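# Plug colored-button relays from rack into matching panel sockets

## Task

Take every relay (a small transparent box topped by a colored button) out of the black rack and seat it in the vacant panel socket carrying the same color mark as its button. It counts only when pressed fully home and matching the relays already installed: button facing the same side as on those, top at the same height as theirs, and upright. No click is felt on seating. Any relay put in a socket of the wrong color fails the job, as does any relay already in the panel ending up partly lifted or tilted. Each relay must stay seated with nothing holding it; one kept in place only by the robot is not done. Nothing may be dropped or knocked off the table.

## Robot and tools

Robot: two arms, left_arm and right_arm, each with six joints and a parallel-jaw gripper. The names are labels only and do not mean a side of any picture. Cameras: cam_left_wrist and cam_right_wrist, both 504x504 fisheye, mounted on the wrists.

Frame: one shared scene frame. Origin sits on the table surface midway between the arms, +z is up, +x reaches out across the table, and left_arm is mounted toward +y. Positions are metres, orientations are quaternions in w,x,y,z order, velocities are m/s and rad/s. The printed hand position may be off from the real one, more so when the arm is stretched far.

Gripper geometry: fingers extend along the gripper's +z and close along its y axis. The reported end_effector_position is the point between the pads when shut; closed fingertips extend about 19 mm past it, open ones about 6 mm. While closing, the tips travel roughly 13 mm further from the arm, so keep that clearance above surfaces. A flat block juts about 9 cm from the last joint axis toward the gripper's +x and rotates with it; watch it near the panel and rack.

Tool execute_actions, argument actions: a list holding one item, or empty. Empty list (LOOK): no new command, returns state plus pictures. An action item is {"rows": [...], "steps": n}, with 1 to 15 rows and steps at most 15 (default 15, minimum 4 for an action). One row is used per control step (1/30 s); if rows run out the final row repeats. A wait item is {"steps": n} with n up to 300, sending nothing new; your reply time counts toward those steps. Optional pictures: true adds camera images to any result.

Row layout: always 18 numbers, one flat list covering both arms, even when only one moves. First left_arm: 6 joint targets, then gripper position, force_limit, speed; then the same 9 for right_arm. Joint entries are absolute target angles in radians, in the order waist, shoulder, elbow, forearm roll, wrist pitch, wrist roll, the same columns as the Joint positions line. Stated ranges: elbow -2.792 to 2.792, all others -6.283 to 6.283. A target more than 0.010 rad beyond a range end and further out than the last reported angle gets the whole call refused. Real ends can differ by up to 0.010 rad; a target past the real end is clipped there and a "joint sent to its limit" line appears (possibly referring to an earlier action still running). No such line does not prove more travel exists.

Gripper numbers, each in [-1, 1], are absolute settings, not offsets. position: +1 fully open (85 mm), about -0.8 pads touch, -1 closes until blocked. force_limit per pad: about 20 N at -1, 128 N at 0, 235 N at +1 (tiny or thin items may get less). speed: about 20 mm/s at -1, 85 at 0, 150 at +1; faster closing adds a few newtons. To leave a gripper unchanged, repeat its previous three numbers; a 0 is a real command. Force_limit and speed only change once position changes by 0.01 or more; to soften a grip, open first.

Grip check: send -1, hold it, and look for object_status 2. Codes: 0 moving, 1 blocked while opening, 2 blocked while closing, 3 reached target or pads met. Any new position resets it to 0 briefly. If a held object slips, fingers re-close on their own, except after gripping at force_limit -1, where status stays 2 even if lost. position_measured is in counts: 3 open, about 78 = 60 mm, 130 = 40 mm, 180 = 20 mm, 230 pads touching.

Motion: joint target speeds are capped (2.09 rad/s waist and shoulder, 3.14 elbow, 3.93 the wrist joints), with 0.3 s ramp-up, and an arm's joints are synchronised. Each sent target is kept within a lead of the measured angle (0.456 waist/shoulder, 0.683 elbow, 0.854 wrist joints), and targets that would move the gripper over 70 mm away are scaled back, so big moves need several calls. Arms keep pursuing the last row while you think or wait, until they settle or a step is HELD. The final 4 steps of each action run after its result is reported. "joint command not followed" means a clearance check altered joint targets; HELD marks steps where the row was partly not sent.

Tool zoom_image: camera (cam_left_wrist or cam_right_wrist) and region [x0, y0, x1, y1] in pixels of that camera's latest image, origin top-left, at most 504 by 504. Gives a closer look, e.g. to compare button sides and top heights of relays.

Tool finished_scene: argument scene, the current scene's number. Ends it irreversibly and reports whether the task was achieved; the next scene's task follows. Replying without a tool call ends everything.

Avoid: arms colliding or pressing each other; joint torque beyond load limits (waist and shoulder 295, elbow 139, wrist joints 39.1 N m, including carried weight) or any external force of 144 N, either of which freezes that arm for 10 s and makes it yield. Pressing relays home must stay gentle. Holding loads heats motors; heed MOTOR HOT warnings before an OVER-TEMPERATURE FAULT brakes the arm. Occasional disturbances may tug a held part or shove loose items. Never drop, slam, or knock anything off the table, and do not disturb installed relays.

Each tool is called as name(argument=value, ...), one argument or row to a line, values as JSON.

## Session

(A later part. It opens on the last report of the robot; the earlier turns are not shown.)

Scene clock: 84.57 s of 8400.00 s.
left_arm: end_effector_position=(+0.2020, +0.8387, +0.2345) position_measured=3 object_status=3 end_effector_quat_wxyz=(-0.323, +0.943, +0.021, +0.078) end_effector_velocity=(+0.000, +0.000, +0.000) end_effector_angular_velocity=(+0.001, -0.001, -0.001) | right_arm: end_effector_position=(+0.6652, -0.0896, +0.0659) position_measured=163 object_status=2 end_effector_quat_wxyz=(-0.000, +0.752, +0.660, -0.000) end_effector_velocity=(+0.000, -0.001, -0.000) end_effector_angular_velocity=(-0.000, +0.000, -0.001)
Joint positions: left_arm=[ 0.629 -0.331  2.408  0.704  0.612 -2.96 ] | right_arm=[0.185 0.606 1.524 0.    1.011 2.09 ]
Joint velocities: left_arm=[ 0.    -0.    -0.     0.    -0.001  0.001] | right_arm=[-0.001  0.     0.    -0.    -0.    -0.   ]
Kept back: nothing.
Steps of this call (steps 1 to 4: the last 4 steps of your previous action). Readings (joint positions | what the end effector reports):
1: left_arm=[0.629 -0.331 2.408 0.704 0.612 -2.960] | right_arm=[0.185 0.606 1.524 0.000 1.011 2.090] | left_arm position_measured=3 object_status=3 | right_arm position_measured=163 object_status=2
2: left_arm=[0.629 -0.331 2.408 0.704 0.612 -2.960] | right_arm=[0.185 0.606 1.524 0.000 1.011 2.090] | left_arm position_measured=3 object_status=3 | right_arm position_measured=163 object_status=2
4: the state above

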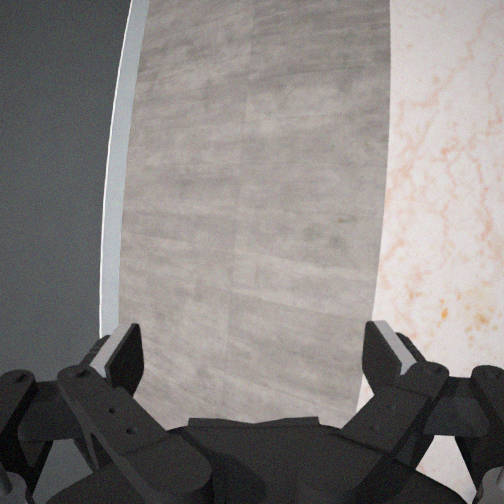

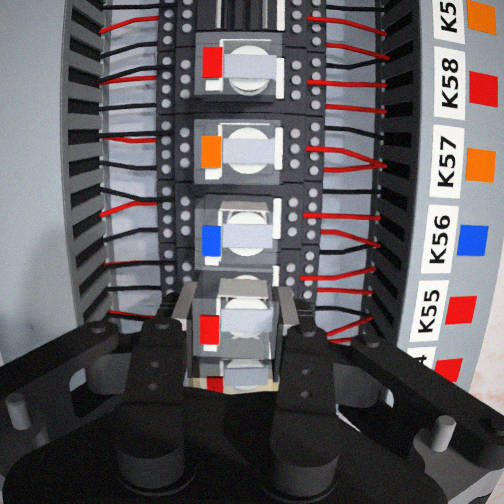

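execute_actions(
  actions=[
    {"rows":[[0.629,-0.331,2.408,0.704,0.612,-2.96,1,0,0,0.1847,0.6066,1.5247,0,1.0103,2.0895,-1,-0.5,0],[0.629,-0.331,2.408,0.704,0.612,-2.96,1,0,0,0.1847,0.6068,1.5249,0,1.0099,2.0895,-1,-0.5,0],[0.629,-0.331,2.408,0.704,0.612,-2.96,1,0,0,0.1847,0.6071,1.5252,0,1.0093,2.0895,-1,-0.5,0],[0.629,-0.331,2.408,0.704,0.612,-2.96,1,0,0,0.1847,0.6073,1.5254,0,1.0089,2.0895,-1,-0.5,0],[0.629,-0.331,2.408,0.704,0.612,-2.96,1,0,0,0.1847,0.6076,1.5257,0,1.0083,2.0895,-1,-0.5,0],[0.629,-0.331,2.408,0.704,0.612,-2.96,1,0,0,0.1847,0.6078,1.5259,0,1.0079,2.0895,-1,-0.5,0],[0.629,-0.331,2.408,0.704,0.612,-2.96,1,0,0,0.1847,0.6081,1.5262,0,1.0073,2.0895,-1,-0.5,0],[0.629,-0.331,2.408,0.704,0.612,-2.96,1,0,0,0.1847,0.6083,1.5264,0,1.0069,2.0895,-1,-0.5,0]],"steps":14},
  ],
  pictures=true,
)

zoom_image(
  camera="cam_right_wrist",
  region=[160,200,320,360],
)

Scene clock: 85.17 s of 8400.00 s.
left_arm: end_effector_position=(+0.2020, +0.8387, +0.2345) position_measured=3 object_status=3 end_effector_quat_wxyz=(-0.323, +0.943, +0.021, +0.078) end_effector_velocity=(+0.000, +0.000, -0.000) end_effector_angular_velocity=(-0.000, -0.001, +0.001) | right_arm: end_effector_position=(+0.6650, -0.0897, +0.0633) position_measured=163 object_status=2 end_effector_quat_wxyz=(-0.000, +0.752, +0.660, -0.000) end_effector_velocity=(+0.000, -0.000, -0.001) end_effector_angular_velocity=(-0.000, -0.001, +0.000)
Joint positions: left_arm=[ 0.629 -0.331  2.408  0.704  0.612 -2.96 ] | right_arm=[0.185 0.608 1.526 0.    1.007 2.089]
Joint velocities: left_arm=[-0.     0.001 -0.     0.    -0.001 -0.002] | right_arm=[-0.     0.001 -0.    -0.    -0.001 -0.   ]
Steps of this call (steps 1 to 8: the robot went on to your last target; steps 9 to 18: the first 10 steps of this action). Readings (joint positions | what the end effector reports):
9: left_arm=[0.629 -0.331 2.408 0.704 0.612 -2.960] | right_arm=[0.185 0.606 1.524 0.000 1.011 2.089] | left_arm position_measured=3 object_status=3 | right_arm position_measured=163 object_status=2
10: left_arm=[0.629 -0.331 2.408 0.704 0.612 -2.960] | right_arm=[0.185 0.606 1.525 0.000 1.010 2.089] | left_arm position_measured=3 object_status=3 | right_arm position_measured=163 object_status=2
12: left_arm=[0.629 -0.331 2.408 0.704 0.612 -2.960] | right_arm=[0.185 0.607 1.525 0.000 1.009 2.089] | left_arm position_measured=3 object_status=3 | right_arm position_measured=163 object_status=2
16: left_arm=[0.629 -0.331 2.408 0.704 0.612 -2.960] | right_arm=[0.185 0.608 1.526 0.000 1.007 2.089] | left_arm position_measured=3 object_status=3 | right_arm position_measured=163 object_status=2
18: the state above

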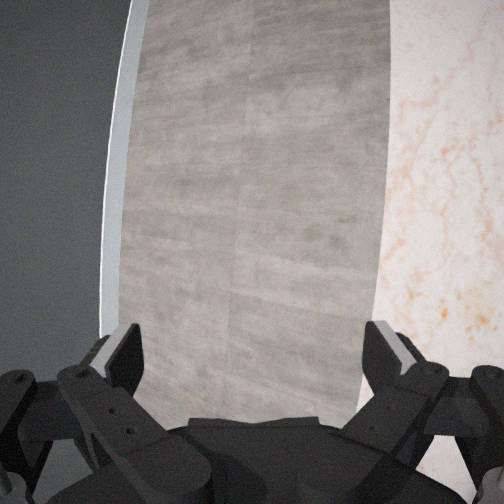

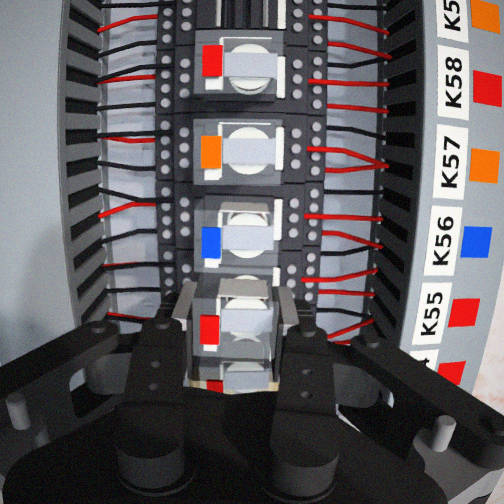

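Region (160, 200, 320, 360) of cam_right_wrist's 504x504 image, scaled by 3.150, with more detail than that image has.

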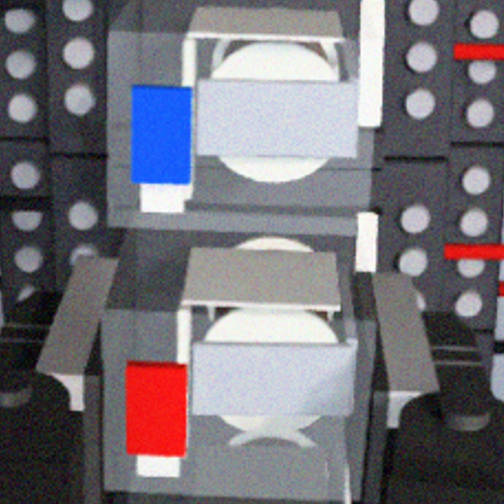

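execute_actions(
  actions=[
    {"rows":[[0.629,-0.331,2.408,0.704,0.612,-2.96,1,0,0,0.1847,0.6086,1.5267,0,1.0063,2.0895,-1,-0.5,0],[0.629,-0.331,2.408,0.704,0.612,-2.96,1,0,0,0.1847,0.6088,1.5269,0,1.0059,2.0895,-1,-0.5,0],[0.629,-0.331,2.408,0.704,0.612,-2.96,1,0,0,0.1847,0.609,1.5271,0,1.0055,2.0895,-1,-0.5,0],[0.629,-0.331,2.408,0.704,0.612,-2.96,1,0,0,0.1847,0.6092,1.5273,0,1.0051,2.0895,-1,-0.5,0],[0.629,-0.331,2.408,0.704,0.612,-2.96,1,0,0,0.1847,0.6094,1.5275,0,1.0047,2.0895,-1,-0.5,0],[0.629,-0.331,2.408,0.704,0.612,-2.96,1,0,0,0.1847,0.6096,1.5277,0,1.0043,2.0895,-1,-0.5,0],[0.629,-0.331,2.408,0.704,0.612,-2.96,1,0,0,0.1847,0.6098,1.5279,0,1.0039,2.0895,-1,-0.5,0],[0.629,-0.331,2.408,0.704,0.612,-2.96,1,0,0,0.1847,0.61,1.5281,0,1.0035,2.0895,-1,-0.5,0]],"steps":14},
  ],
  pictures=true,
)

zoom_image(
  camera="cam_right_wrist",
  region=[160,200,320,360],
)

Scene clock: 85.73 s of 8400.00 s.
left_arm: end_effector_position=(+0.2020, +0.8387, +0.2345) position_measured=3 object_status=3 end_effector_quat_wxyz=(-0.323, +0.943, +0.021, +0.078) end_effector_velocity=(+0.000, -0.000, -0.000) end_effector_angular_velocity=(-0.000, +0.001, -0.001) | right_arm: end_effector_position=(+0.6649, -0.0898, +0.0611) position_measured=163 object_status=2 end_effector_quat_wxyz=(-0.000, +0.752, +0.660, -0.000) end_effector_velocity=(+0.001, -0.002, -0.000) end_effector_angular_velocity=(+0.000, -0.001, -0.002)
Joint positions: left_arm=[ 0.629 -0.331  2.408  0.704  0.612 -2.96 ] | right_arm=[ 0.185  0.61   1.528 -0.     1.004  2.089]
Joint velocities: left_arm=[-0.001  0.001 -0.    -0.     0.001  0.   ] | right_arm=[-0.002  0.     0.    -0.    -0.001 -0.   ]
Steps of this call (steps 1 to 4: the last 4 steps of your previous action; steps 5 to 7: the robot went on to your last target; steps 8 to 17: the first 10 steps of this action). Readings (joint positions | what the end effector reports):
8: left_arm=[0.629 -0.331 2.408 0.704 0.612 -2.960] | right_arm=[0.185 0.608 1.526 0.000 1.007 2.089] | left_arm position_measured=3 object_status=3 | right_arm position_measured=163 object_status=2
9: left_arm=[0.629 -0.331 2.408 0.704 0.612 -2.960] | right_arm=[0.185 0.608 1.527 0.000 1.006 2.089] | left_arm position_measured=3 object_status=3 | right_arm position_measured=163 object_status=2
11: left_arm=[0.629 -0.331 2.408 0.704 0.612 -2.960] | right_arm=[0.185 0.609 1.527 -0.000 1.006 2.089] | left_arm position_measured=3 object_status=3 | right_arm position_measured=163 object_status=2
15: left_arm=[0.629 -0.331 2.408 0.704 0.612 -2.960] | right_arm=[0.185 0.610 1.528 -0.000 1.004 2.089] | left_arm position_measured=3 object_status=3 | right_arm position_measured=163 object_status=2
17: the state above

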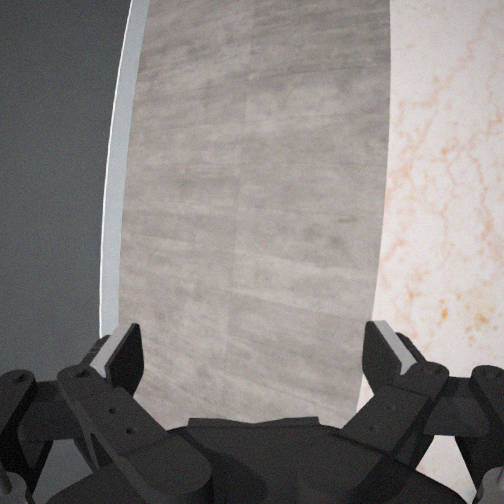

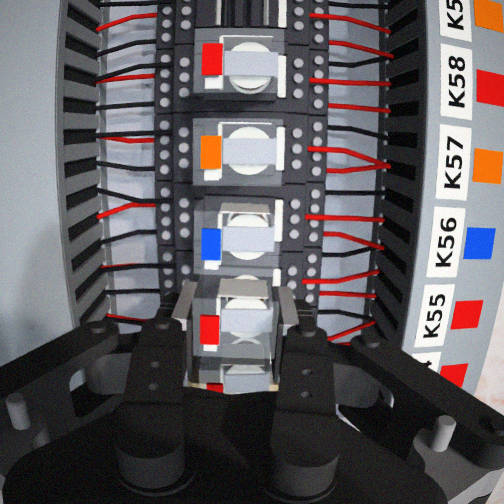

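Region (160, 200, 320, 360) of cam_right_wrist's 504x504 image, scaled by 3.150, with more detail than that image has.

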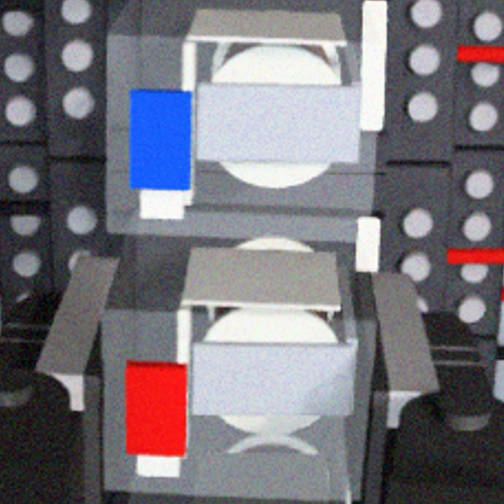

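execute_actions(
  actions=[
    {"rows":[[0.629,-0.331,2.408,0.704,0.612,-2.96,1,0,0,0.1847,0.6102,1.5283,0,1.0031,2.0895,-1,-0.5,0],[0.629,-0.331,2.408,0.704,0.612,-2.96,1,0,0,0.1847,0.6104,1.5285,0,1.0027,2.0895,-1,-0.5,0],[0.629,-0.331,2.408,0.704,0.612,-2.96,1,0,0,0.1847,0.6106,1.5287,0,1.0023,2.0895,-1,-0.5,0],[0.629,-0.331,2.408,0.704,0.612,-2.96,1,0,0,0.1847,0.6107,1.5288,0,1.0021,2.0895,-1,-0.5,0]],"steps":10},
  ],
  pictures=true,
)

zoom_image(
  camera="cam_right_wrist",
  region=[160,200,320,360],
)

Scene clock: 86.20 s of 8400.00 s.
left_arm: end_effector_position=(+0.2020, +0.8387, +0.2345) position_measured=3 object_status=3 end_effector_quat_wxyz=(-0.323, +0.943, +0.021, +0.078) end_effector_velocity=(+0.001, -0.000, +0.000) end_effector_angular_velocity=(+0.001, -0.001, -0.002) | right_arm: end_effector_position=(+0.6649, -0.0898, +0.0602) position_measured=163 object_status=2 end_effector_quat_wxyz=(-0.000, +0.752, +0.660, -0.000) end_effector_velocity=(+0.000, +0.000, +0.000) end_effector_angular_velocity=(+0.001, -0.001, -0.000)
Joint positions: left_arm=[ 0.629 -0.331  2.408  0.704  0.612 -2.96 ] | right_arm=[ 0.185  0.611  1.529 -0.     1.002  2.089]
Joint velocities: left_arm=[-0.001 -0.    -0.    -0.    -0.002  0.001] | right_arm=[-0.    -0.    -0.     0.    -0.001 -0.   ]
Steps of this call (steps 1 to 4: the last 4 steps of your previous action; steps 5 to 8: the robot went on to your last target; steps 9 to 14: the first 6 steps of this action). Readings (joint positions | what the end effector reports):
9: left_arm=[0.629 -0.331 2.408 0.704 0.612 -2.960] | right_arm=[0.185 0.610 1.528 -0.000 1.003 2.089] | left_arm position_measured=3 object_status=3 | right_arm position_measured=163 object_status=2
10: left_arm=[0.629 -0.331 2.408 0.704 0.612 -2.960] | right_arm=[0.185 0.610 1.528 -0.000 1.003 2.089] | left_arm position_measured=3 object_status=3 | right_arm position_measured=163 object_status=2
12: left_arm=[0.629 -0.331 2.408 0.704 0.612 -2.960] | right_arm=[0.185 0.611 1.529 -0.000 1.002 2.089] | left_arm position_measured=3 object_status=3 | right_arm position_measured=163 object_status=2
14: the state above

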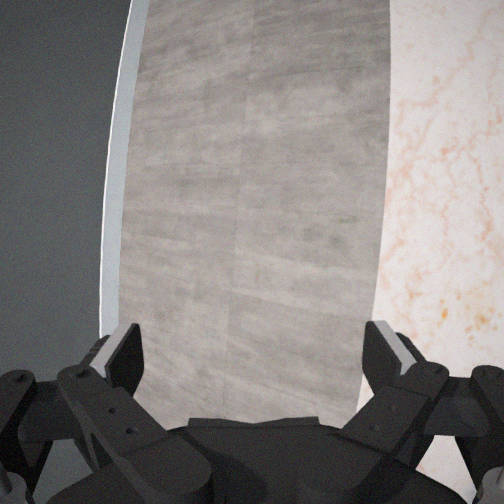

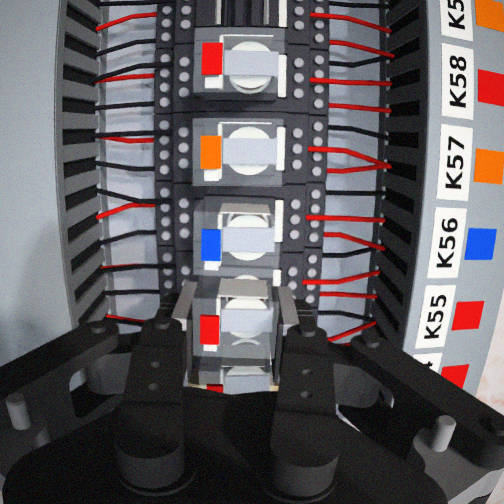

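Region (160, 200, 320, 360) of cam_right_wrist's 504x504 image, scaled by 3.150, with more detail than that image has.

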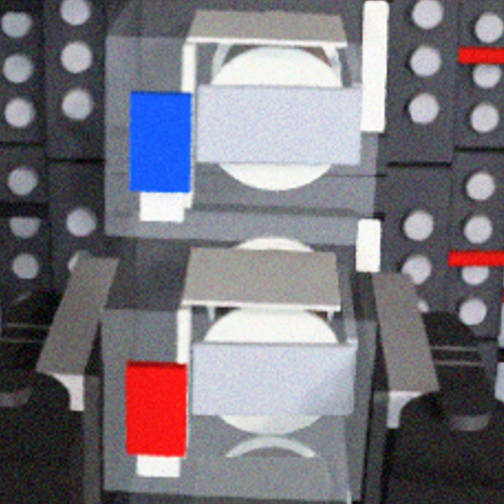

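execute_actions(
  actions=[
    {"rows":[[0.629,-0.331,2.408,0.704,0.612,-2.96,1,0,0,0.1847,0.6109,1.529,0,1.0017,2.0895,-1,-0.5,0],[0.629,-0.331,2.408,0.704,0.612,-2.96,1,0,0,0.1847,0.6111,1.5292,0,1.0013,2.0895,-1,-0.5,0],[0.629,-0.331,2.408,0.704,0.612,-2.96,1,0,0,0.1847,0.6113,1.5294,0,1.0009,2.0895,-1,-0.5,0],[0.629,-0.331,2.408,0.704,0.612,-2.96,1,0,0,0.1847,0.6115,1.5296,0,1.0005,2.0895,-1,-0.5,0]],"steps":10},
  ],
  pictures=true,
)

zoom_image(
  camera="cam_right_wrist",
  region=[160,200,320,360],
)

Scene clock: 86.60 s of 8400.00 s.
left_arm: end_effector_position=(+0.2020, +0.8387, +0.2345) position_measured=3 object_status=3 end_effector_quat_wxyz=(-0.323, +0.943, +0.021, +0.078) end_effector_velocity=(+0.001, -0.001, -0.000) end_effector_angular_velocity=(-0.000, -0.001, -0.002) | right_arm: end_effector_position=(+0.6648, -0.0898, +0.0592) position_measured=163 object_status=2 end_effector_quat_wxyz=(-0.000, +0.752, +0.660, -0.000) end_effector_velocity=(+0.000, +0.001, +0.001) end_effector_angular_velocity=(+0.001, -0.002, +0.001)
Joint positions: left_arm=[ 0.629 -0.331  2.408  0.704  0.612 -2.96 ] | right_arm=[ 0.185  0.612  1.53  -0.     1.001  2.089]
Joint velocities: left_arm=[-0.002 -0.     0.001  0.    -0.001 -0.001] | right_arm=[ 0.001 -0.001  0.    -0.    -0.001 -0.   ]
Steps of this call (steps 1 to 4: the last 4 steps of your previous action; steps 5 to 6: the robot went on to your last target; steps 7 to 12: the first 6 steps of this action). Readings (joint positions | what the end effector reports):
7: left_arm=[0.629 -0.331 2.408 0.704 0.612 -2.960] | right_arm=[0.185 0.611 1.529 -0.000 1.002 2.089] | left_arm position_measured=3 object_status=3 | right_arm position_measured=163 object_status=2
8: left_arm=[0.629 -0.331 2.408 0.704 0.612 -2.960] | right_arm=[0.185 0.611 1.529 -0.000 1.002 2.089] | left_arm position_measured=3 object_status=3 | right_arm position_measured=163 object_status=2
10: left_arm=[0.629 -0.331 2.408 0.704 0.612 -2.960] | right_arm=[0.185 0.611 1.529 -0.000 1.001 2.089] | left_arm position_measured=3 object_status=3 | right_arm position_measured=163 object_status=2
12: the state above

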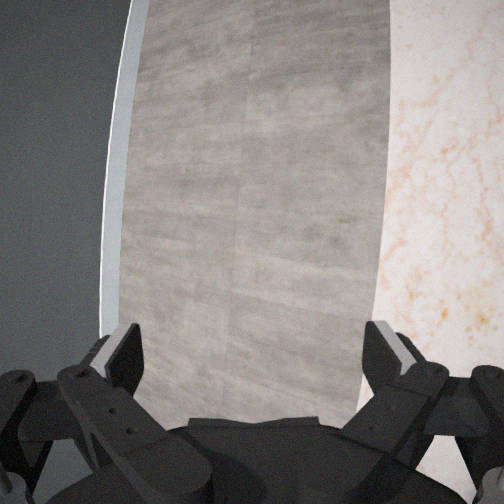

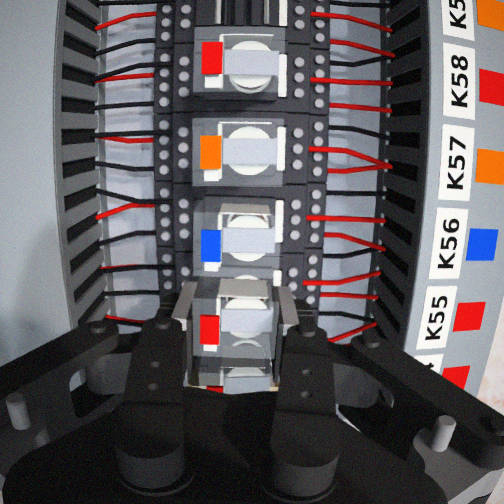

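Region (160, 200, 320, 360) of cam_right_wrist's 504x504 image, scaled by 3.150, with more detail than that image has.

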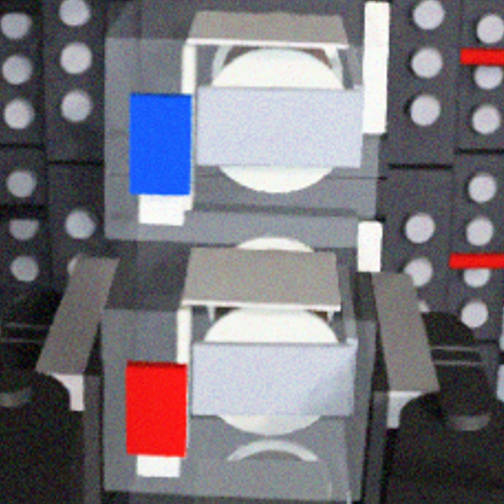

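execute_actions(
  actions=[
    {"rows":[[0.629,-0.331,2.408,0.704,0.612,-2.96,1,0,0,0.1847,0.6117,1.5298,0,1.0001,2.0895,-1,-0.5,0],[0.629,-0.331,2.408,0.704,0.612,-2.96,1,0,0,0.1847,0.6119,1.53,0,0.9997,2.0895,-1,-0.5,0],[0.629,-0.331,2.408,0.704,0.612,-2.96,1,0,0,0.1847,0.6121,1.5302,0,0.9993,2.0895,-1,-0.5,0],[0.629,-0.331,2.408,0.704,0.612,-2.96,1,0,0,0.1847,0.6123,1.5304,0,0.9989,2.0895,-1,-0.5,0]],"steps":10},
  ],
  pictures=true,
)

zoom_image(
  camera="cam_right_wrist",
  region=[160,200,320,360],
)

Scene clock: 86.97 s of 8400.00 s.
left_arm: end_effector_position=(+0.2020, +0.8387, +0.2345) position_measured=3 object_status=3 end_effector_quat_wxyz=(-0.323, +0.943, +0.021, +0.078) end_effector_velocity=(-0.000, -0.000, -0.000) end_effector_angular_velocity=(-0.000, +0.002, -0.001) | right_arm: end_effector_position=(+0.6648, -0.0898, +0.0584) position_measured=163 object_status=2 end_effector_quat_wxyz=(+0.000, +0.752, +0.660, +0.000) end_effector_velocity=(-0.000, -0.001, -0.000) end_effector_angular_velocity=(-0.000, -0.001, -0.000)
Joint positions: left_arm=[ 0.629 -0.331  2.408  0.704  0.612 -2.96 ] | right_arm=[ 0.185  0.612  1.53  -0.     0.999  2.089]
Joint velocities: left_arm=[ 0.    -0.     0.     0.     0.001  0.002] | right_arm=[-0.001 -0.     0.001 -0.    -0.002  0.   ]
Steps of this call (steps 1 to 4: the last 4 steps of your previous action; step 5: the robot went on to your last target; steps 6 to 11: the first 6 steps of this action). Readings (joint positions | what the end effector reports):
6: left_arm=[0.629 -0.331 2.408 0.704 0.612 -2.960] | right_arm=[0.185 0.612 1.530 -0.000 1.000 2.089] | left_arm position_measured=3 object_status=3 | right_arm position_measured=163 object_status=2
7: left_arm=[0.629 -0.331 2.408 0.704 0.612 -2.960] | right_arm=[0.185 0.612 1.530 -0.000 1.000 2.089] | left_arm position_measured=3 object_status=3 | right_arm position_measured=163 object_status=2
9: left_arm=[0.629 -0.331 2.408 0.704 0.612 -2.960] | right_arm=[0.185 0.612 1.530 -0.000 0.999 2.089] | left_arm position_measured=3 object_status=3 | right_arm position_measured=163 object_status=2
11: the state above

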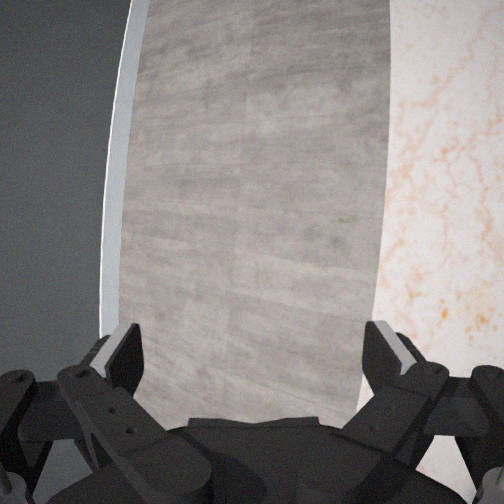

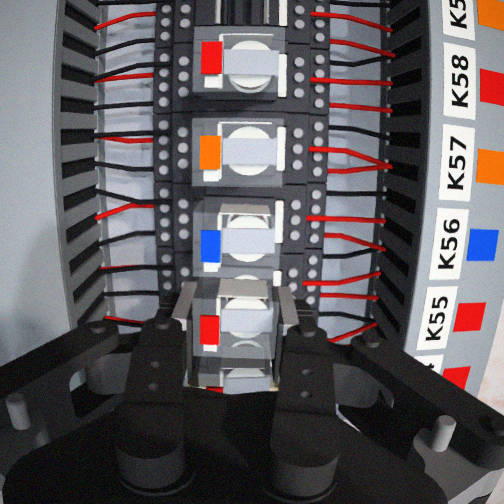

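Region (160, 200, 320, 360) of cam_right_wrist's 504x504 image, scaled by 3.150, with more detail than that image has.

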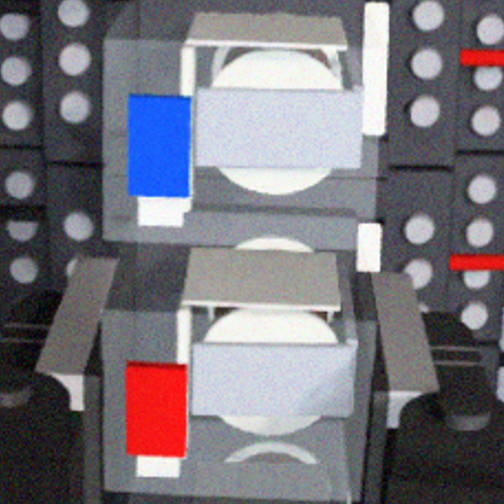

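execute_actions(
  actions=[
    {"rows":[[0.629,-0.331,2.408,0.704,0.612,-2.96,1,0,0,0.1847,0.6125,1.5306,0,0.9985,2.0895,-1,-0.5,0],[0.629,-0.331,2.408,0.704,0.612,-2.96,1,0,0,0.1847,0.6127,1.5308,0,0.9981,2.0895,-1,-0.5,0],[0.629,-0.331,2.408,0.704,0.612,-2.96,1,0,0,0.1847,0.6129,1.531,0,0.9977,2.0895,-1,-0.5,0]],"steps":10},
  ],
  pictures=true,
)

zoom_image(
  camera="cam_right_wrist",
  region=[160,200,320,360],
)

Scene clock: 87.37 s of 8400.00 s.
left_arm: end_effector_position=(+0.2020, +0.8387, +0.2345) position_measured=3 object_status=3 end_effector_quat_wxyz=(-0.323, +0.943, +0.021, +0.078) end_effector_velocity=(-0.001, +0.000, -0.000) end_effector_angular_velocity=(-0.000, -0.001, +0.003) | right_arm: end_effector_position=(+0.6647, -0.0900, +0.0574) position_measured=163 object_status=2 end_effector_quat_wxyz=(+0.000, +0.752, +0.660, +0.000) end_effector_velocity=(-0.000, +0.000, +0.000) end_effector_angular_velocity=(+0.000, -0.000, +0.000)
Joint positions: left_arm=[ 0.629 -0.331  2.408  0.704  0.612 -2.96 ] | right_arm=[ 0.185  0.613  1.531 -0.     0.998  2.089]
Joint velocities: left_arm=[ 0.002  0.     0.     0.    -0.001 -0.002] | right_arm=[ 0. -0.  0. -0. -0. -0.]
Steps of this call (steps 1 to 4: the last 4 steps of your previous action; steps 5 to 6: the robot went on to your last target; steps 7 to 12: the first 6 steps of this action). Readings (joint positions | what the end effector reports):
7: left_arm=[0.629 -0.331 2.408 0.704 0.612 -2.960] | right_arm=[0.185 0.612 1.530 -0.000 0.999 2.089] | left_arm position_measured=3 object_status=3 | right_arm position_measured=163 object_status=2
8: left_arm=[0.629 -0.331 2.408 0.704 0.612 -2.960] | right_arm=[0.185 0.612 1.531 -0.000 0.999 2.089] | left_arm position_measured=3 object_status=3 | right_arm position_measured=163 object_status=2
10: left_arm=[0.629 -0.331 2.408 0.704 0.612 -2.960] | right_arm=[0.185 0.613 1.531 -0.000 0.998 2.089] | left_arm position_measured=3 object_status=3 | right_arm position_measured=163 object_status=2
12: the state above

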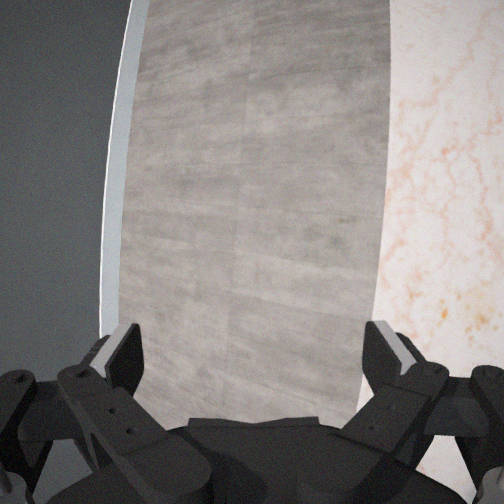

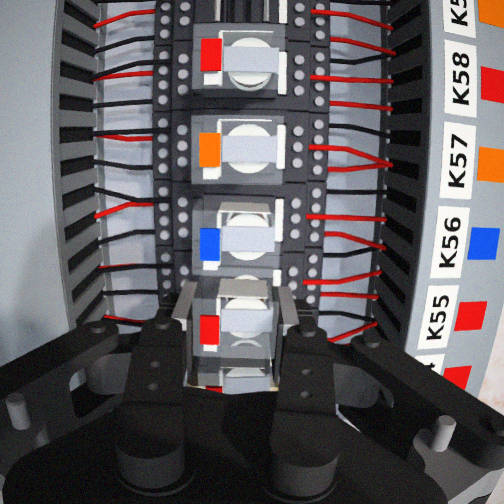

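Region (160, 200, 320, 360) of cam_right_wrist's 504x504 image, scaled by 3.150, with more detail than that image has.

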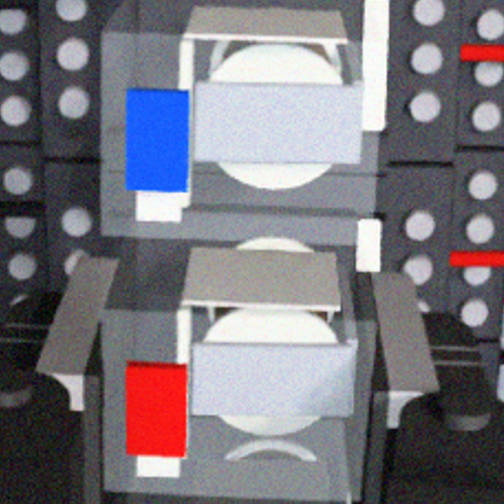

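execute_actions(
  actions=[
    {"rows":[[0.629,-0.331,2.408,0.704,0.612,-2.96,1,0,0,0.1847,0.6123,1.5304,0,0.9989,2.0895,-1,-0.5,0],[0.629,-0.331,2.408,0.704,0.612,-2.96,1,0,0,0.1847,0.6121,1.5302,0,0.9993,2.0895,0.25,-0.5,0.5]],"steps":13},
  ],
)

execute_actions(
  actions=[
    {"rows":[[0.629,-0.331,2.408,0.704,0.612,-2.96,1,0,0,0.1847,0.5388,1.4676,0,1.1352,2.0895,0.25,-0.5,0.5]],"steps":13},
  ],
  pictures=true,
)

Scene clock: 87.87 s of 8400.00 s.
left_arm: end_effector_position=(+0.2020, +0.8387, +0.2345) position_measured=3 object_status=3 end_effector_quat_wxyz=(-0.323, +0.943, +0.021, +0.078) end_effector_velocity=(-0.000, +0.000, +0.000) end_effector_angular_velocity=(+0.000, -0.000, +0.001) | right_arm: end_effector_position=(+0.6647, -0.0897, +0.0580) position_measured=112 object_status=0 end_effector_quat_wxyz=(-0.000, +0.752, +0.660, -0.000) end_effector_velocity=(+0.000, -0.000, +0.002) end_effector_angular_velocity=(+0.001, -0.001, -0.001)
Joint positions: left_arm=[ 0.629 -0.331  2.408  0.704  0.612 -2.96 ] | right_arm=[0.185 0.613 1.53  0.    0.999 2.089]
Joint velocities: left_arm=[ 0.001 -0.001 -0.    -0.     0.     0.   ] | right_arm=[-0.001 -0.002 -0.001  0.     0.002  0.   ]
Steps of this call (steps 1 to 4: the last 4 steps of your previous action; steps 5 to 6: the robot went on to your last target; steps 7 to 15: the first 9 steps of this action). Readings (joint positions | what the end effector reports):
7: left_arm=[0.629 -0.331 2.408 0.704 0.612 -2.960] | right_arm=[0.185 0.613 1.531 -0.000 0.998 2.089] | left_arm position_measured=3 object_status=3 | right_arm position_measured=163 object_status=2
8: left_arm=[0.629 -0.331 2.408 0.704 0.612 -2.960] | right_arm=[0.185 0.613 1.531 -0.000 0.998 2.089] | left_arm position_measured=3 object_status=3 | right_arm position_measured=163 object_status=0
10: left_arm=[0.629 -0.331 2.408 0.704 0.612 -2.960] | right_arm=[0.185 0.613 1.531 0.000 0.998 2.089] | left_arm position_measured=3 object_status=3 | right_arm position_measured=158 object_status=0
14: left_arm=[0.629 -0.331 2.408 0.704 0.612 -2.960] | right_arm=[0.185 0.613 1.530 0.000 0.999 2.089] | left_arm position_measured=3 object_status=3 | right_arm position_measured=121 object_status=0
15: the state above

Scene clock: 88.30 s of 8400.00 s.
left_arm: end_effector_position=(+0.2020, +0.8387, +0.2345) position_measured=3 object_status=3 end_effector_quat_wxyz=(-0.323, +0.943, +0.021, +0.078) end_effector_velocity=(+0.000, -0.000, +0.000) end_effector_angular_velocity=(+0.000, +0.000, -0.002) | right_arm: end_effector_position=(+0.6632, -0.0904, +0.1499) position_measured=98 object_status=3 end_effector_quat_wxyz=(+0.000, +0.752, +0.660, +0.000) end_effector_velocity=(-0.004, -0.001, -0.008) end_effector_angular_velocity=(-0.007, +0.015, +0.001)
Joint positions: left_arm=[ 0.629 -0.331  2.408  0.704  0.612 -2.96 ] | right_arm=[0.185 0.538 1.468 0.    1.135 2.089]
Joint velocities: left_arm=[-0.001 -0.     0.     0.    -0.     0.001] | right_arm=[ 0.001  0.007  0.004 -0.     0.005 -0.   ]
Steps of this call (steps 1 to 4: the last 4 steps of your previous action; steps 5 to 13: the first 9 steps of this action). Readings (joint positions | what the end effector reports):
5: left_arm=[0.629 -0.331 2.408 0.704 0.612 -2.960] | right_arm=[0.185 0.612 1.530 0.000 1.000 2.089] | left_arm position_measured=3 object_status=3 | right_arm position_measured=98 object_status=0
6: left_arm=[0.629 -0.331 2.408 0.704 0.612 -2.960] | right_arm=[0.185 0.609 1.527 -0.000 1.007 2.089] | left_arm position_measured=3 object_status=3 | right_arm position_measured=98 object_status=0
8: left_arm=[0.629 -0.331 2.408 0.704 0.612 -2.960] | right_arm=[0.185 0.581 1.502 -0.000 1.060 2.089] | left_arm position_measured=3 object_status=3 | right_arm position_measured=98 object_status=0
12: left_arm=[0.629 -0.331 2.408 0.704 0.612 -2.960] | right_arm=[0.185 0.538 1.468 0.000 1.135 2.089] | left_arm position_measured=3 object_status=3 | right_arm position_measured=98 object_status=3
13: the state above

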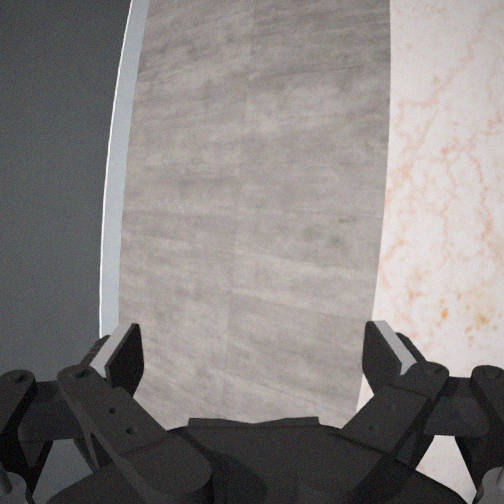

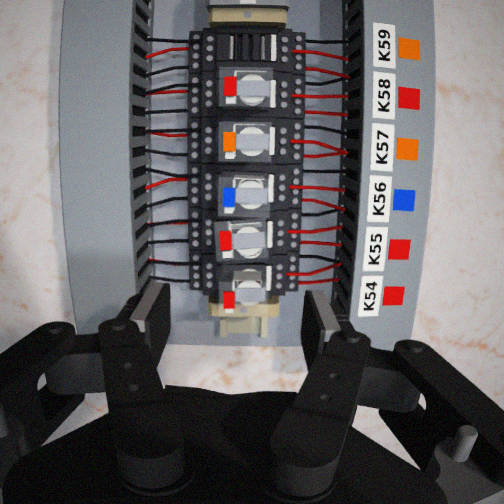

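zoom_image(
  camera="cam_right_wrist",
  region=[180,160,320,330],
)

Region (180, 160, 320, 330) of cam_right_wrist's 504x504 image, scaled by 2.965, with more detail than that image has; it fills the left 415 columns of this view, and the rest is white.

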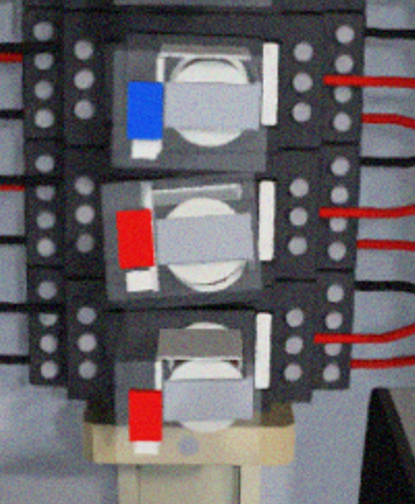

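execute_actions(
  actions=[
    {"rows":[[0.629,-0.331,2.408,0.704,0.612,-2.96,1,0,0,0.2,0.528,1.485,0,1.1286,0.5697,0.25,-0.5,0.5]],"steps":15},
  ],
)

execute_actions(
  actions=[
    {"rows":[[0.629,-0.331,2.408,0.704,0.612,-2.96,1,0,0,0.2,0.528,1.485,0,1.1286,0.5697,0.25,-0.5,0.5]],"steps":12},
  ],
  pictures=true,
)

zoom_image(
  camera="cam_right_wrist",
  region=[60,150,450,380],
)

Scene clock: 89.47 s of 8400.00 s.
left_arm: end_effector_position=(+0.2020, +0.8387, +0.2345) position_measured=3 object_status=3 end_effector_quat_wxyz=(-0.323, +0.943, +0.021, +0.078) end_effector_velocity=(-0.000, +0.000, -0.000) end_effector_angular_velocity=(-0.000, +0.000, -0.000) | right_arm: end_effector_position=(+0.6551, -0.0845, +0.1495) position_measured=98 object_status=3 end_effector_quat_wxyz=(-0.000, +0.472, +0.882, -0.000) end_effector_velocity=(-0.026, +0.018, +0.001) end_effector_angular_velocity=(+0.002, -0.002, +3.847)
Joint positions: left_arm=[ 0.629 -0.331  2.408  0.704  0.612 -2.96 ] | right_arm=[ 0.195  0.532  1.479 -0.     1.131  1.382]
Joint velocities: left_arm=[ 0.001  0.     0.     0.    -0.001  0.001] | right_arm=[ 0.033 -0.024  0.037 -0.    -0.016 -3.814]
Steps of this call (steps 1 to 4: the last 4 steps of your previous action; steps 5 to 15: the robot went on to your last target; steps 16 to 24: nothing new was sent; steps 25 to 35: the first 11 steps of this action). Readings (joint positions | what the end effector reports):
25: left_arm=[0.629 -0.331 2.408 0.704 0.612 -2.960] | right_arm=[0.185 0.539 1.468 -0.000 1.135 2.089] | left_arm position_measured=3 object_status=3 | right_arm position_measured=98 object_status=3
26: left_arm=[0.629 -0.331 2.408 0.704 0.612 -2.960] | right_arm=[0.185 0.539 1.468 0.000 1.135 2.082] | left_arm position_measured=3 object_status=3 | right_arm position_measured=98 object_status=3
28: left_arm=[0.629 -0.331 2.408 0.704 0.612 -2.960] | right_arm=[0.186 0.539 1.469 -0.000 1.135 2.026] | left_arm position_measured=3 object_status=3 | right_arm position_measured=98 object_status=3
32: left_arm=[0.629 -0.331 2.408 0.704 0.612 -2.960] | right_arm=[0.191 0.535 1.475 -0.000 1.133 1.741] | left_arm position_measured=3 object_status=3 | right_arm position_measured=98 object_status=3
35: the state above

Scene clock: 89.87 s of 8400.00 s.
left_arm: end_effector_position=(+0.2020, +0.8387, +0.2345) position_measured=3 object_status=3 end_effector_quat_wxyz=(-0.323, +0.943, +0.021, +0.078) end_effector_velocity=(-0.001, -0.000, -0.000) end_effector_angular_velocity=(-0.001, +0.001, +0.002) | right_arm: end_effector_position=(+0.6513, -0.0818, +0.1497) position_measured=98 object_status=3 end_effector_quat_wxyz=(-0.000, +0.083, +0.997, -0.000) end_effector_velocity=(+0.000, -0.000, -0.001) end_effector_angular_velocity=(+0.000, +0.001, +0.008)
Joint positions: left_arm=[ 0.629 -0.331  2.408  0.704  0.612 -2.96 ] | right_arm=[ 0.2    0.528  1.485 -0.     1.129  0.57 ]
Joint velocities: left_arm=[ 0.    -0.     0.     0.     0.002 -0.001] | right_arm=[-0.     0.001 -0.     0.001 -0.    -0.009]
Steps of this call (steps 1 to 4: the last 4 steps of your previous action; steps 5 to 12: the first 8 steps of this action). Readings (joint positions | what the end effector reports):
5: left_arm=[0.629 -0.331 2.408 0.704 0.612 -2.960] | right_arm=[0.199 0.529 1.484 -0.000 1.129 0.812] | left_arm position_measured=3 object_status=3 | right_arm position_measured=98 object_status=3
6: left_arm=[0.629 -0.331 2.408 0.704 0.612 -2.960] | right_arm=[0.199 0.529 1.484 -0.000 1.129 0.736] | left_arm position_measured=3 object_status=3 | right_arm position_measured=98 object_status=3
8: left_arm=[0.629 -0.331 2.408 0.704 0.612 -2.960] | right_arm=[0.200 0.528 1.485 -0.000 1.129 0.627] | left_arm position_measured=3 object_status=3 | right_arm position_measured=98 object_status=3
12: the state above

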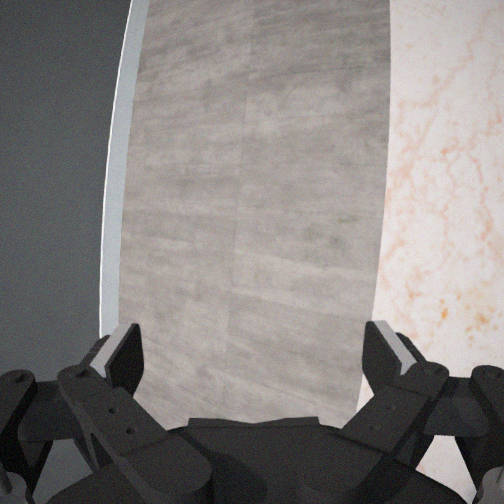

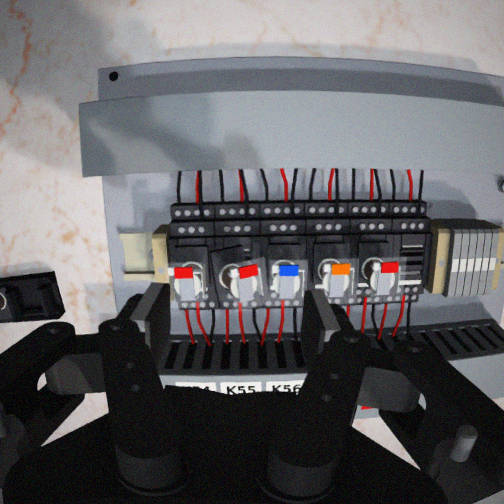

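Region (60, 150, 450, 380) of cam_right_wrist's 504x504 image, scaled by 1.292, with more detail than that image has; it fills the top 297 rows of this view, and the rest is white.

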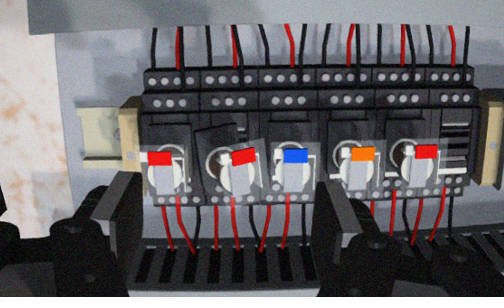

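execute_actions(
  actions=[
    {"rows":[[0.629,-0.331,2.408,0.704,0.612,-2.96,1,0,0,0.1889,0.566,1.482,0,1.0936,2.0937,0.25,-0.85,0.5]],"steps":15},
  ],
)

execute_actions(
  actions=[
    {"rows":[[0.629,-0.331,2.408,0.704,0.612,-2.96,1,0,0,0.1889,0.566,1.482,0,1.0936,2.0937,0.25,-0.85,0.5],[0.629,-0.331,2.408,0.704,0.612,-2.96,1,0,0,0.1889,0.566,1.482,0,1.0936,2.0937,0.25,-0.85,0.5],[0.629,-0.331,2.408,0.704,0.612,-2.96,1,0,0,0.1889,0.566,1.482,0,1.0936,2.0937,0.25,-0.85,0.5],[0.629,-0.331,2.408,0.704,0.612,-2.96,1,0,0,0.1889,0.582,1.495,0,1.0646,2.0937,0.25,-0.85,0.5]],"steps":14},
  ],
  pictures=true,
)

zoom_image(
  camera="cam_right_wrist",
  region=[140,180,340,380],
)

Scene clock: 90.73 s of 8400.00 s.
left_arm: end_effector_position=(+0.2020, +0.8387, +0.2345) position_measured=3 object_status=3 end_effector_quat_wxyz=(-0.323, +0.943, +0.021, +0.078) end_effector_velocity=(+0.000, -0.000, +0.000) end_effector_angular_velocity=(+0.000, -0.000, -0.001) | right_arm: end_effector_position=(+0.6612, -0.0844, +0.1295) position_measured=98 object_status=3 end_effector_quat_wxyz=(+0.000, +0.427, +0.904, +0.000) end_effector_velocity=(+0.031, -0.008, -0.064) end_effector_angular_velocity=(-0.000, -0.001, -3.838)
Joint positions: left_arm=[ 0.629 -0.331  2.408  0.704  0.612 -2.96 ] | right_arm=[ 0.192  0.554  1.483 -0.     1.105  1.278]
Joint velocities: left_arm=[-0.    -0.    -0.    -0.    -0.001  0.001] | right_arm=[-0.023  0.082 -0.008 -0.    -0.074  3.814]
Steps of this call (steps 1 to 4: the last 4 steps of your previous action; steps 5 to 15: the robot went on to your last target; steps 16 to 26: the first 11 steps of this action). Readings (joint positions | what the end effector reports):
16: left_arm=[0.629 -0.331 2.408 0.704 0.612 -2.960] | right_arm=[0.200 0.528 1.485 -0.000 1.129 0.570] | left_arm position_measured=3 object_status=3 | right_arm position_measured=98 object_status=3
17: left_arm=[0.629 -0.331 2.408 0.704 0.612 -2.960] | right_arm=[0.200 0.528 1.485 -0.000 1.128 0.576] | left_arm position_measured=3 object_status=3 | right_arm position_measured=98 object_status=3
19: left_arm=[0.629 -0.331 2.408 0.704 0.612 -2.960] | right_arm=[0.199 0.530 1.485 -0.000 1.126 0.633] | left_arm position_measured=3 object_status=3 | right_arm position_measured=98 object_status=3
23: left_arm=[0.629 -0.331 2.408 0.704 0.612 -2.960] | right_arm=[0.196 0.543 1.484 -0.000 1.115 0.919] | left_arm position_measured=3 object_status=3 | right_arm position_measured=98 object_status=3
26: the state above

Scene clock: 91.20 s of 8400.00 s.
left_arm: end_effector_position=(+0.2020, +0.8387, +0.2345) position_measured=3 object_status=3 end_effector_quat_wxyz=(-0.323, +0.943, +0.021, +0.078) end_effector_velocity=(+0.000, -0.000, +0.000) end_effector_angular_velocity=(+0.001, +0.001, -0.001) | right_arm: end_effector_position=(+0.6664, -0.0855, +0.0998) position_measured=98 object_status=3 end_effector_quat_wxyz=(-0.000, +0.752, +0.660, -0.000) end_effector_velocity=(+0.000, +0.000, -0.001) end_effector_angular_velocity=(-0.000, +0.001, -0.002)
Joint positions: left_arm=[ 0.629 -0.331  2.408  0.704  0.612 -2.96 ] | right_arm=[ 0.189  0.583  1.495 -0.     1.065  2.093]
Joint velocities: left_arm=[-0.001 -0.001 -0.     0.     0.001  0.001] | right_arm=[ 0.     0.001 -0.    -0.     0.     0.003]
Steps of this call (steps 1 to 4: the last 4 steps of your previous action; steps 5 to 14: the first 10 steps of this action). Readings (joint positions | what the end effector reports):
5: left_arm=[0.629 -0.331 2.408 0.704 0.612 -2.960] | right_arm=[0.190 0.563 1.482 -0.000 1.096 1.848] | left_arm position_measured=3 object_status=3 | right_arm position_measured=98 object_status=3
6: left_arm=[0.629 -0.331 2.408 0.704 0.612 -2.960] | right_arm=[0.190 0.564 1.482 -0.000 1.095 1.925] | left_arm position_measured=3 object_status=3 | right_arm position_measured=98 object_status=3
8: left_arm=[0.629 -0.331 2.408 0.704 0.612 -2.960] | right_arm=[0.189 0.565 1.482 -0.000 1.094 2.035] | left_arm position_measured=3 object_status=3 | right_arm position_measured=98 object_status=3
12: left_arm=[0.629 -0.331 2.408 0.704 0.612 -2.960] | right_arm=[0.189 0.583 1.496 -0.000 1.065 2.093] | left_arm position_measured=3 object_status=3 | right_arm position_measured=98 object_status=3
14: the state above

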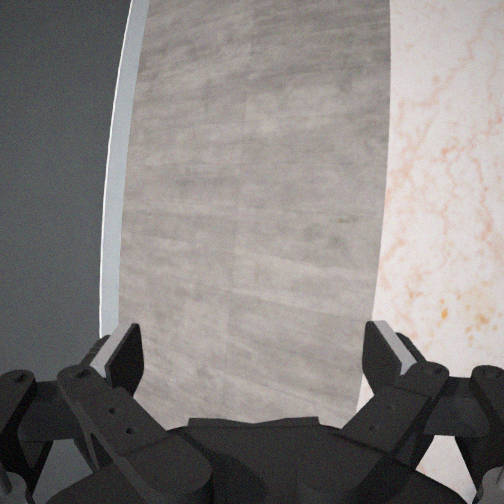

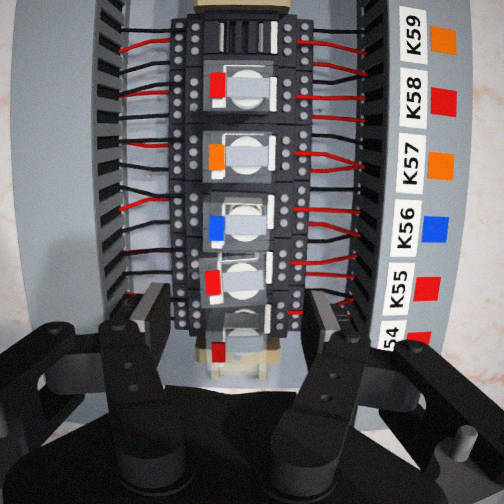

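Region (140, 180, 340, 380) of cam_right_wrist's 504x504 image, scaled by 2.520, with more detail than that image has.

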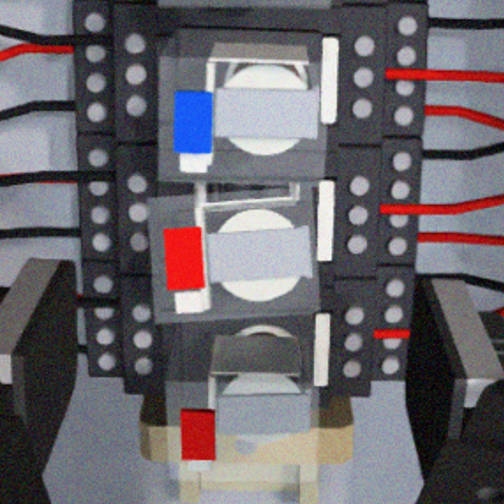

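execute_actions(
  actions=[
    {"rows":[[0.629,-0.331,2.408,0.704,0.612,-2.96,1,0,0,0.1889,0.6075,1.5181,0,1.016,2.0937,0.25,-0.85,0.5]],"steps":12},
  ],
  pictures=true,
)

Scene clock: 91.70 s of 8400.00 s.
left_arm: end_effector_position=(+0.2020, +0.8387, +0.2345) position_measured=3 object_status=3 end_effector_quat_wxyz=(-0.323, +0.943, +0.021, +0.078) end_effector_velocity=(+0.001, +0.000, +0.000) end_effector_angular_velocity=(+0.000, -0.000, -0.001) | right_arm: end_effector_position=(+0.6658, -0.0856, +0.0678) position_measured=98 object_status=3 end_effector_quat_wxyz=(+0.000, +0.752, +0.660, -0.000) end_effector_velocity=(+0.000, +0.001, +0.004) end_effector_angular_velocity=(+0.002, -0.005, +0.000)
Joint positions: left_arm=[ 0.629 -0.331  2.408  0.704  0.612 -2.96 ] | right_arm=[ 0.189  0.608  1.518 -0.     1.016  2.094]
Joint velocities: left_arm=[-0.001  0.    -0.001 -0.     0.     0.   ] | right_arm=[ 0.001 -0.005  0.     0.    -0.001  0.   ]
Steps of this call (steps 1 to 4: the last 4 steps of your previous action; steps 5 to 7: the robot went on to your last target; steps 8 to 15: the first 8 steps of this action). Readings (joint positions | what the end effector reports):
8: left_arm=[0.629 -0.331 2.408 0.704 0.612 -2.960] | right_arm=[0.189 0.582 1.495 0.000 1.064 2.094] | left_arm position_measured=3 object_status=3 | right_arm position_measured=98 object_status=3
9: left_arm=[0.629 -0.331 2.408 0.704 0.612 -2.960] | right_arm=[0.189 0.585 1.498 0.000 1.057 2.094] | left_arm position_measured=3 object_status=3 | right_arm position_measured=98 object_status=3
11: left_arm=[0.629 -0.331 2.408 0.704 0.612 -2.960] | right_arm=[0.189 0.604 1.517 0.000 1.022 2.094] | left_arm position_measured=3 object_status=3 | right_arm position_measured=98 object_status=3
15: the state above

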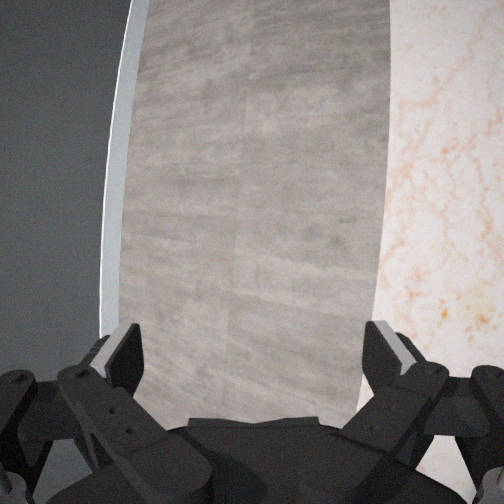

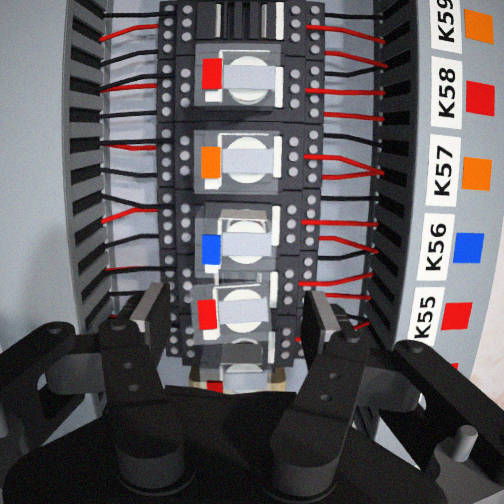

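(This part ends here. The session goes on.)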